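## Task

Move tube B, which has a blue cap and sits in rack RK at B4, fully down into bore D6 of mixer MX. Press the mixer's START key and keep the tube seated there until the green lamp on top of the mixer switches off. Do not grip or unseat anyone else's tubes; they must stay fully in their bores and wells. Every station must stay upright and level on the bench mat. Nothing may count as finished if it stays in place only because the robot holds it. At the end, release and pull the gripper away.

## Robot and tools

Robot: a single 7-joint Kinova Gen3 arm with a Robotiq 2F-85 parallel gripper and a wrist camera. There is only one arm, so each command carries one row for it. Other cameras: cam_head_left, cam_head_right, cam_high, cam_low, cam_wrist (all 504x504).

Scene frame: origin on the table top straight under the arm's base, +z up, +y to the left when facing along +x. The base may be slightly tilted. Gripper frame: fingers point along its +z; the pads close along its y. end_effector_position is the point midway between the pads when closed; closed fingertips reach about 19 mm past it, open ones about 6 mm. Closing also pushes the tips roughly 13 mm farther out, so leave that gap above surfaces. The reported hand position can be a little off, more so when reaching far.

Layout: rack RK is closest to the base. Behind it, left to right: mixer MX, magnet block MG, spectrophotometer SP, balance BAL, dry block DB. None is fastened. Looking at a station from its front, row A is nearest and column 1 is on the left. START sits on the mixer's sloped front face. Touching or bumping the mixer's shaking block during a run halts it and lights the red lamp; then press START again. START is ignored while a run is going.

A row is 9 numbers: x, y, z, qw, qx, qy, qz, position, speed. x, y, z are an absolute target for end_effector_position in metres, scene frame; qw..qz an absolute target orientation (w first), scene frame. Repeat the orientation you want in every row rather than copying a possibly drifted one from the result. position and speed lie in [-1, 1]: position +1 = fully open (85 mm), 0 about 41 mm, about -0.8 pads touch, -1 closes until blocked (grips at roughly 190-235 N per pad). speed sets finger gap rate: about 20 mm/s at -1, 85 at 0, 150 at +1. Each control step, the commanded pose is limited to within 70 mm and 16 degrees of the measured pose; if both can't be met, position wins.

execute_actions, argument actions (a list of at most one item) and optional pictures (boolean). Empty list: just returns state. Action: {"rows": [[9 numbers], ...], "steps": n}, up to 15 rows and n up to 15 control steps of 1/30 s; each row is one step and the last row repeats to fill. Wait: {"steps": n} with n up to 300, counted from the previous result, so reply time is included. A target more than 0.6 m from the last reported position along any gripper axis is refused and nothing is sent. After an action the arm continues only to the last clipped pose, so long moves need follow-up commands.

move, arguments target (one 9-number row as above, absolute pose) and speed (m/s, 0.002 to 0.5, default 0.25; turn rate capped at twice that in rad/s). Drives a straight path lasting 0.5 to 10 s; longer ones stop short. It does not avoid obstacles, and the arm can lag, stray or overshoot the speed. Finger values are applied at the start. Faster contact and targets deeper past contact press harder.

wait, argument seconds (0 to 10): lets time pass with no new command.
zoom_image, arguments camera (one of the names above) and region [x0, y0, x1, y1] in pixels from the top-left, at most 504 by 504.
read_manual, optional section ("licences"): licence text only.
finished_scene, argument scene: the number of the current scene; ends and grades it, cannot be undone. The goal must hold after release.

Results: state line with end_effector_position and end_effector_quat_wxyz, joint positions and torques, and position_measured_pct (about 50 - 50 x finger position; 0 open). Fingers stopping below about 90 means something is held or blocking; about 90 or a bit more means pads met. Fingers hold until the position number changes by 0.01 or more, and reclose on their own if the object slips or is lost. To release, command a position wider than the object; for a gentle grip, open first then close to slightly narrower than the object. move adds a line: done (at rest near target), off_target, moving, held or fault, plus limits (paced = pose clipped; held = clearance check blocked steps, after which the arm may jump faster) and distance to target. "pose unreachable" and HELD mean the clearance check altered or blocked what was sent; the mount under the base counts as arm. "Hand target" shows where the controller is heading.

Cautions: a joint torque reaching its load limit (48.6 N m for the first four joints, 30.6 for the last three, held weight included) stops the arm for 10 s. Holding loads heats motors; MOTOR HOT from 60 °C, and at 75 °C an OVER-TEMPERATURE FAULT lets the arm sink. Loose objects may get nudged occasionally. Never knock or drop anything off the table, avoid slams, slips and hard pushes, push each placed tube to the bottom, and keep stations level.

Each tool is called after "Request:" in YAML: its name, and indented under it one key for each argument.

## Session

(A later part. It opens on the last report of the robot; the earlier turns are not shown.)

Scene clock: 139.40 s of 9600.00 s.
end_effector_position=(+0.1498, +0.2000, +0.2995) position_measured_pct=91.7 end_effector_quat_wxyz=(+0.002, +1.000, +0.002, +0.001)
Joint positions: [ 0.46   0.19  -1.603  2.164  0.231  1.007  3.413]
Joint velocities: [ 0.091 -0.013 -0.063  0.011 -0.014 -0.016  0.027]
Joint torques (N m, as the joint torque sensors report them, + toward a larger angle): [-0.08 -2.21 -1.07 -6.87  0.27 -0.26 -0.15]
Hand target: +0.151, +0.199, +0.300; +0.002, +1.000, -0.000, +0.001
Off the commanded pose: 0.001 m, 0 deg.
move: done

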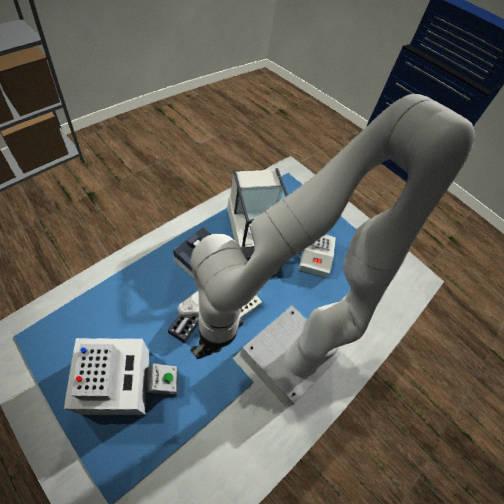

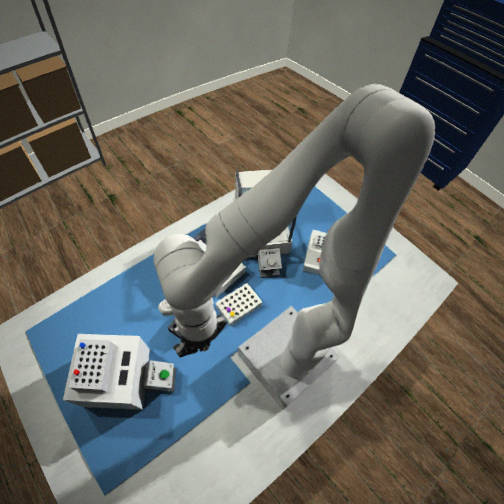

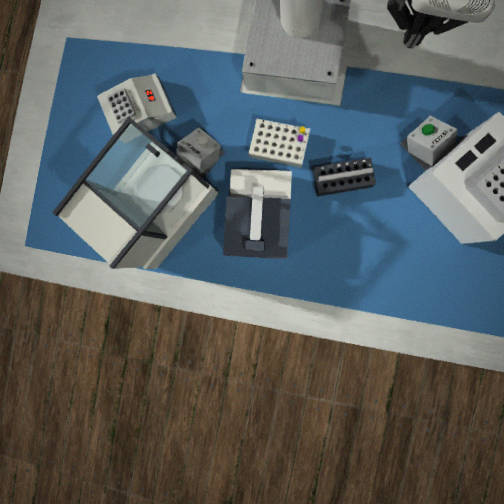

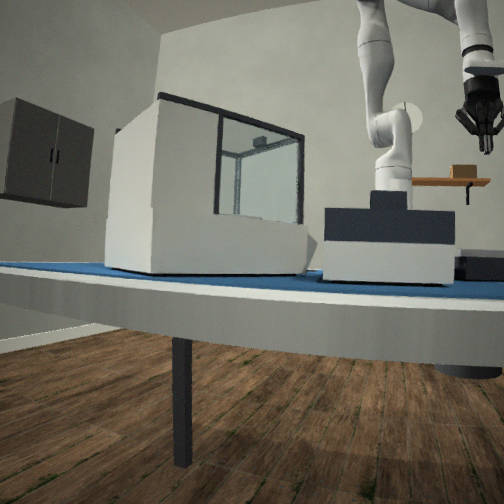

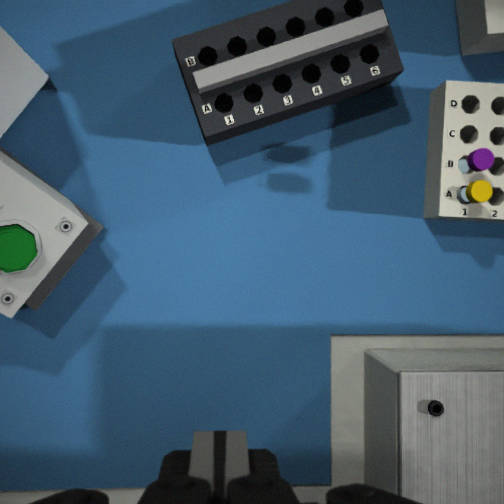

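Request:
finished_scene:
  scene: 1

The scene is finished: the task was done.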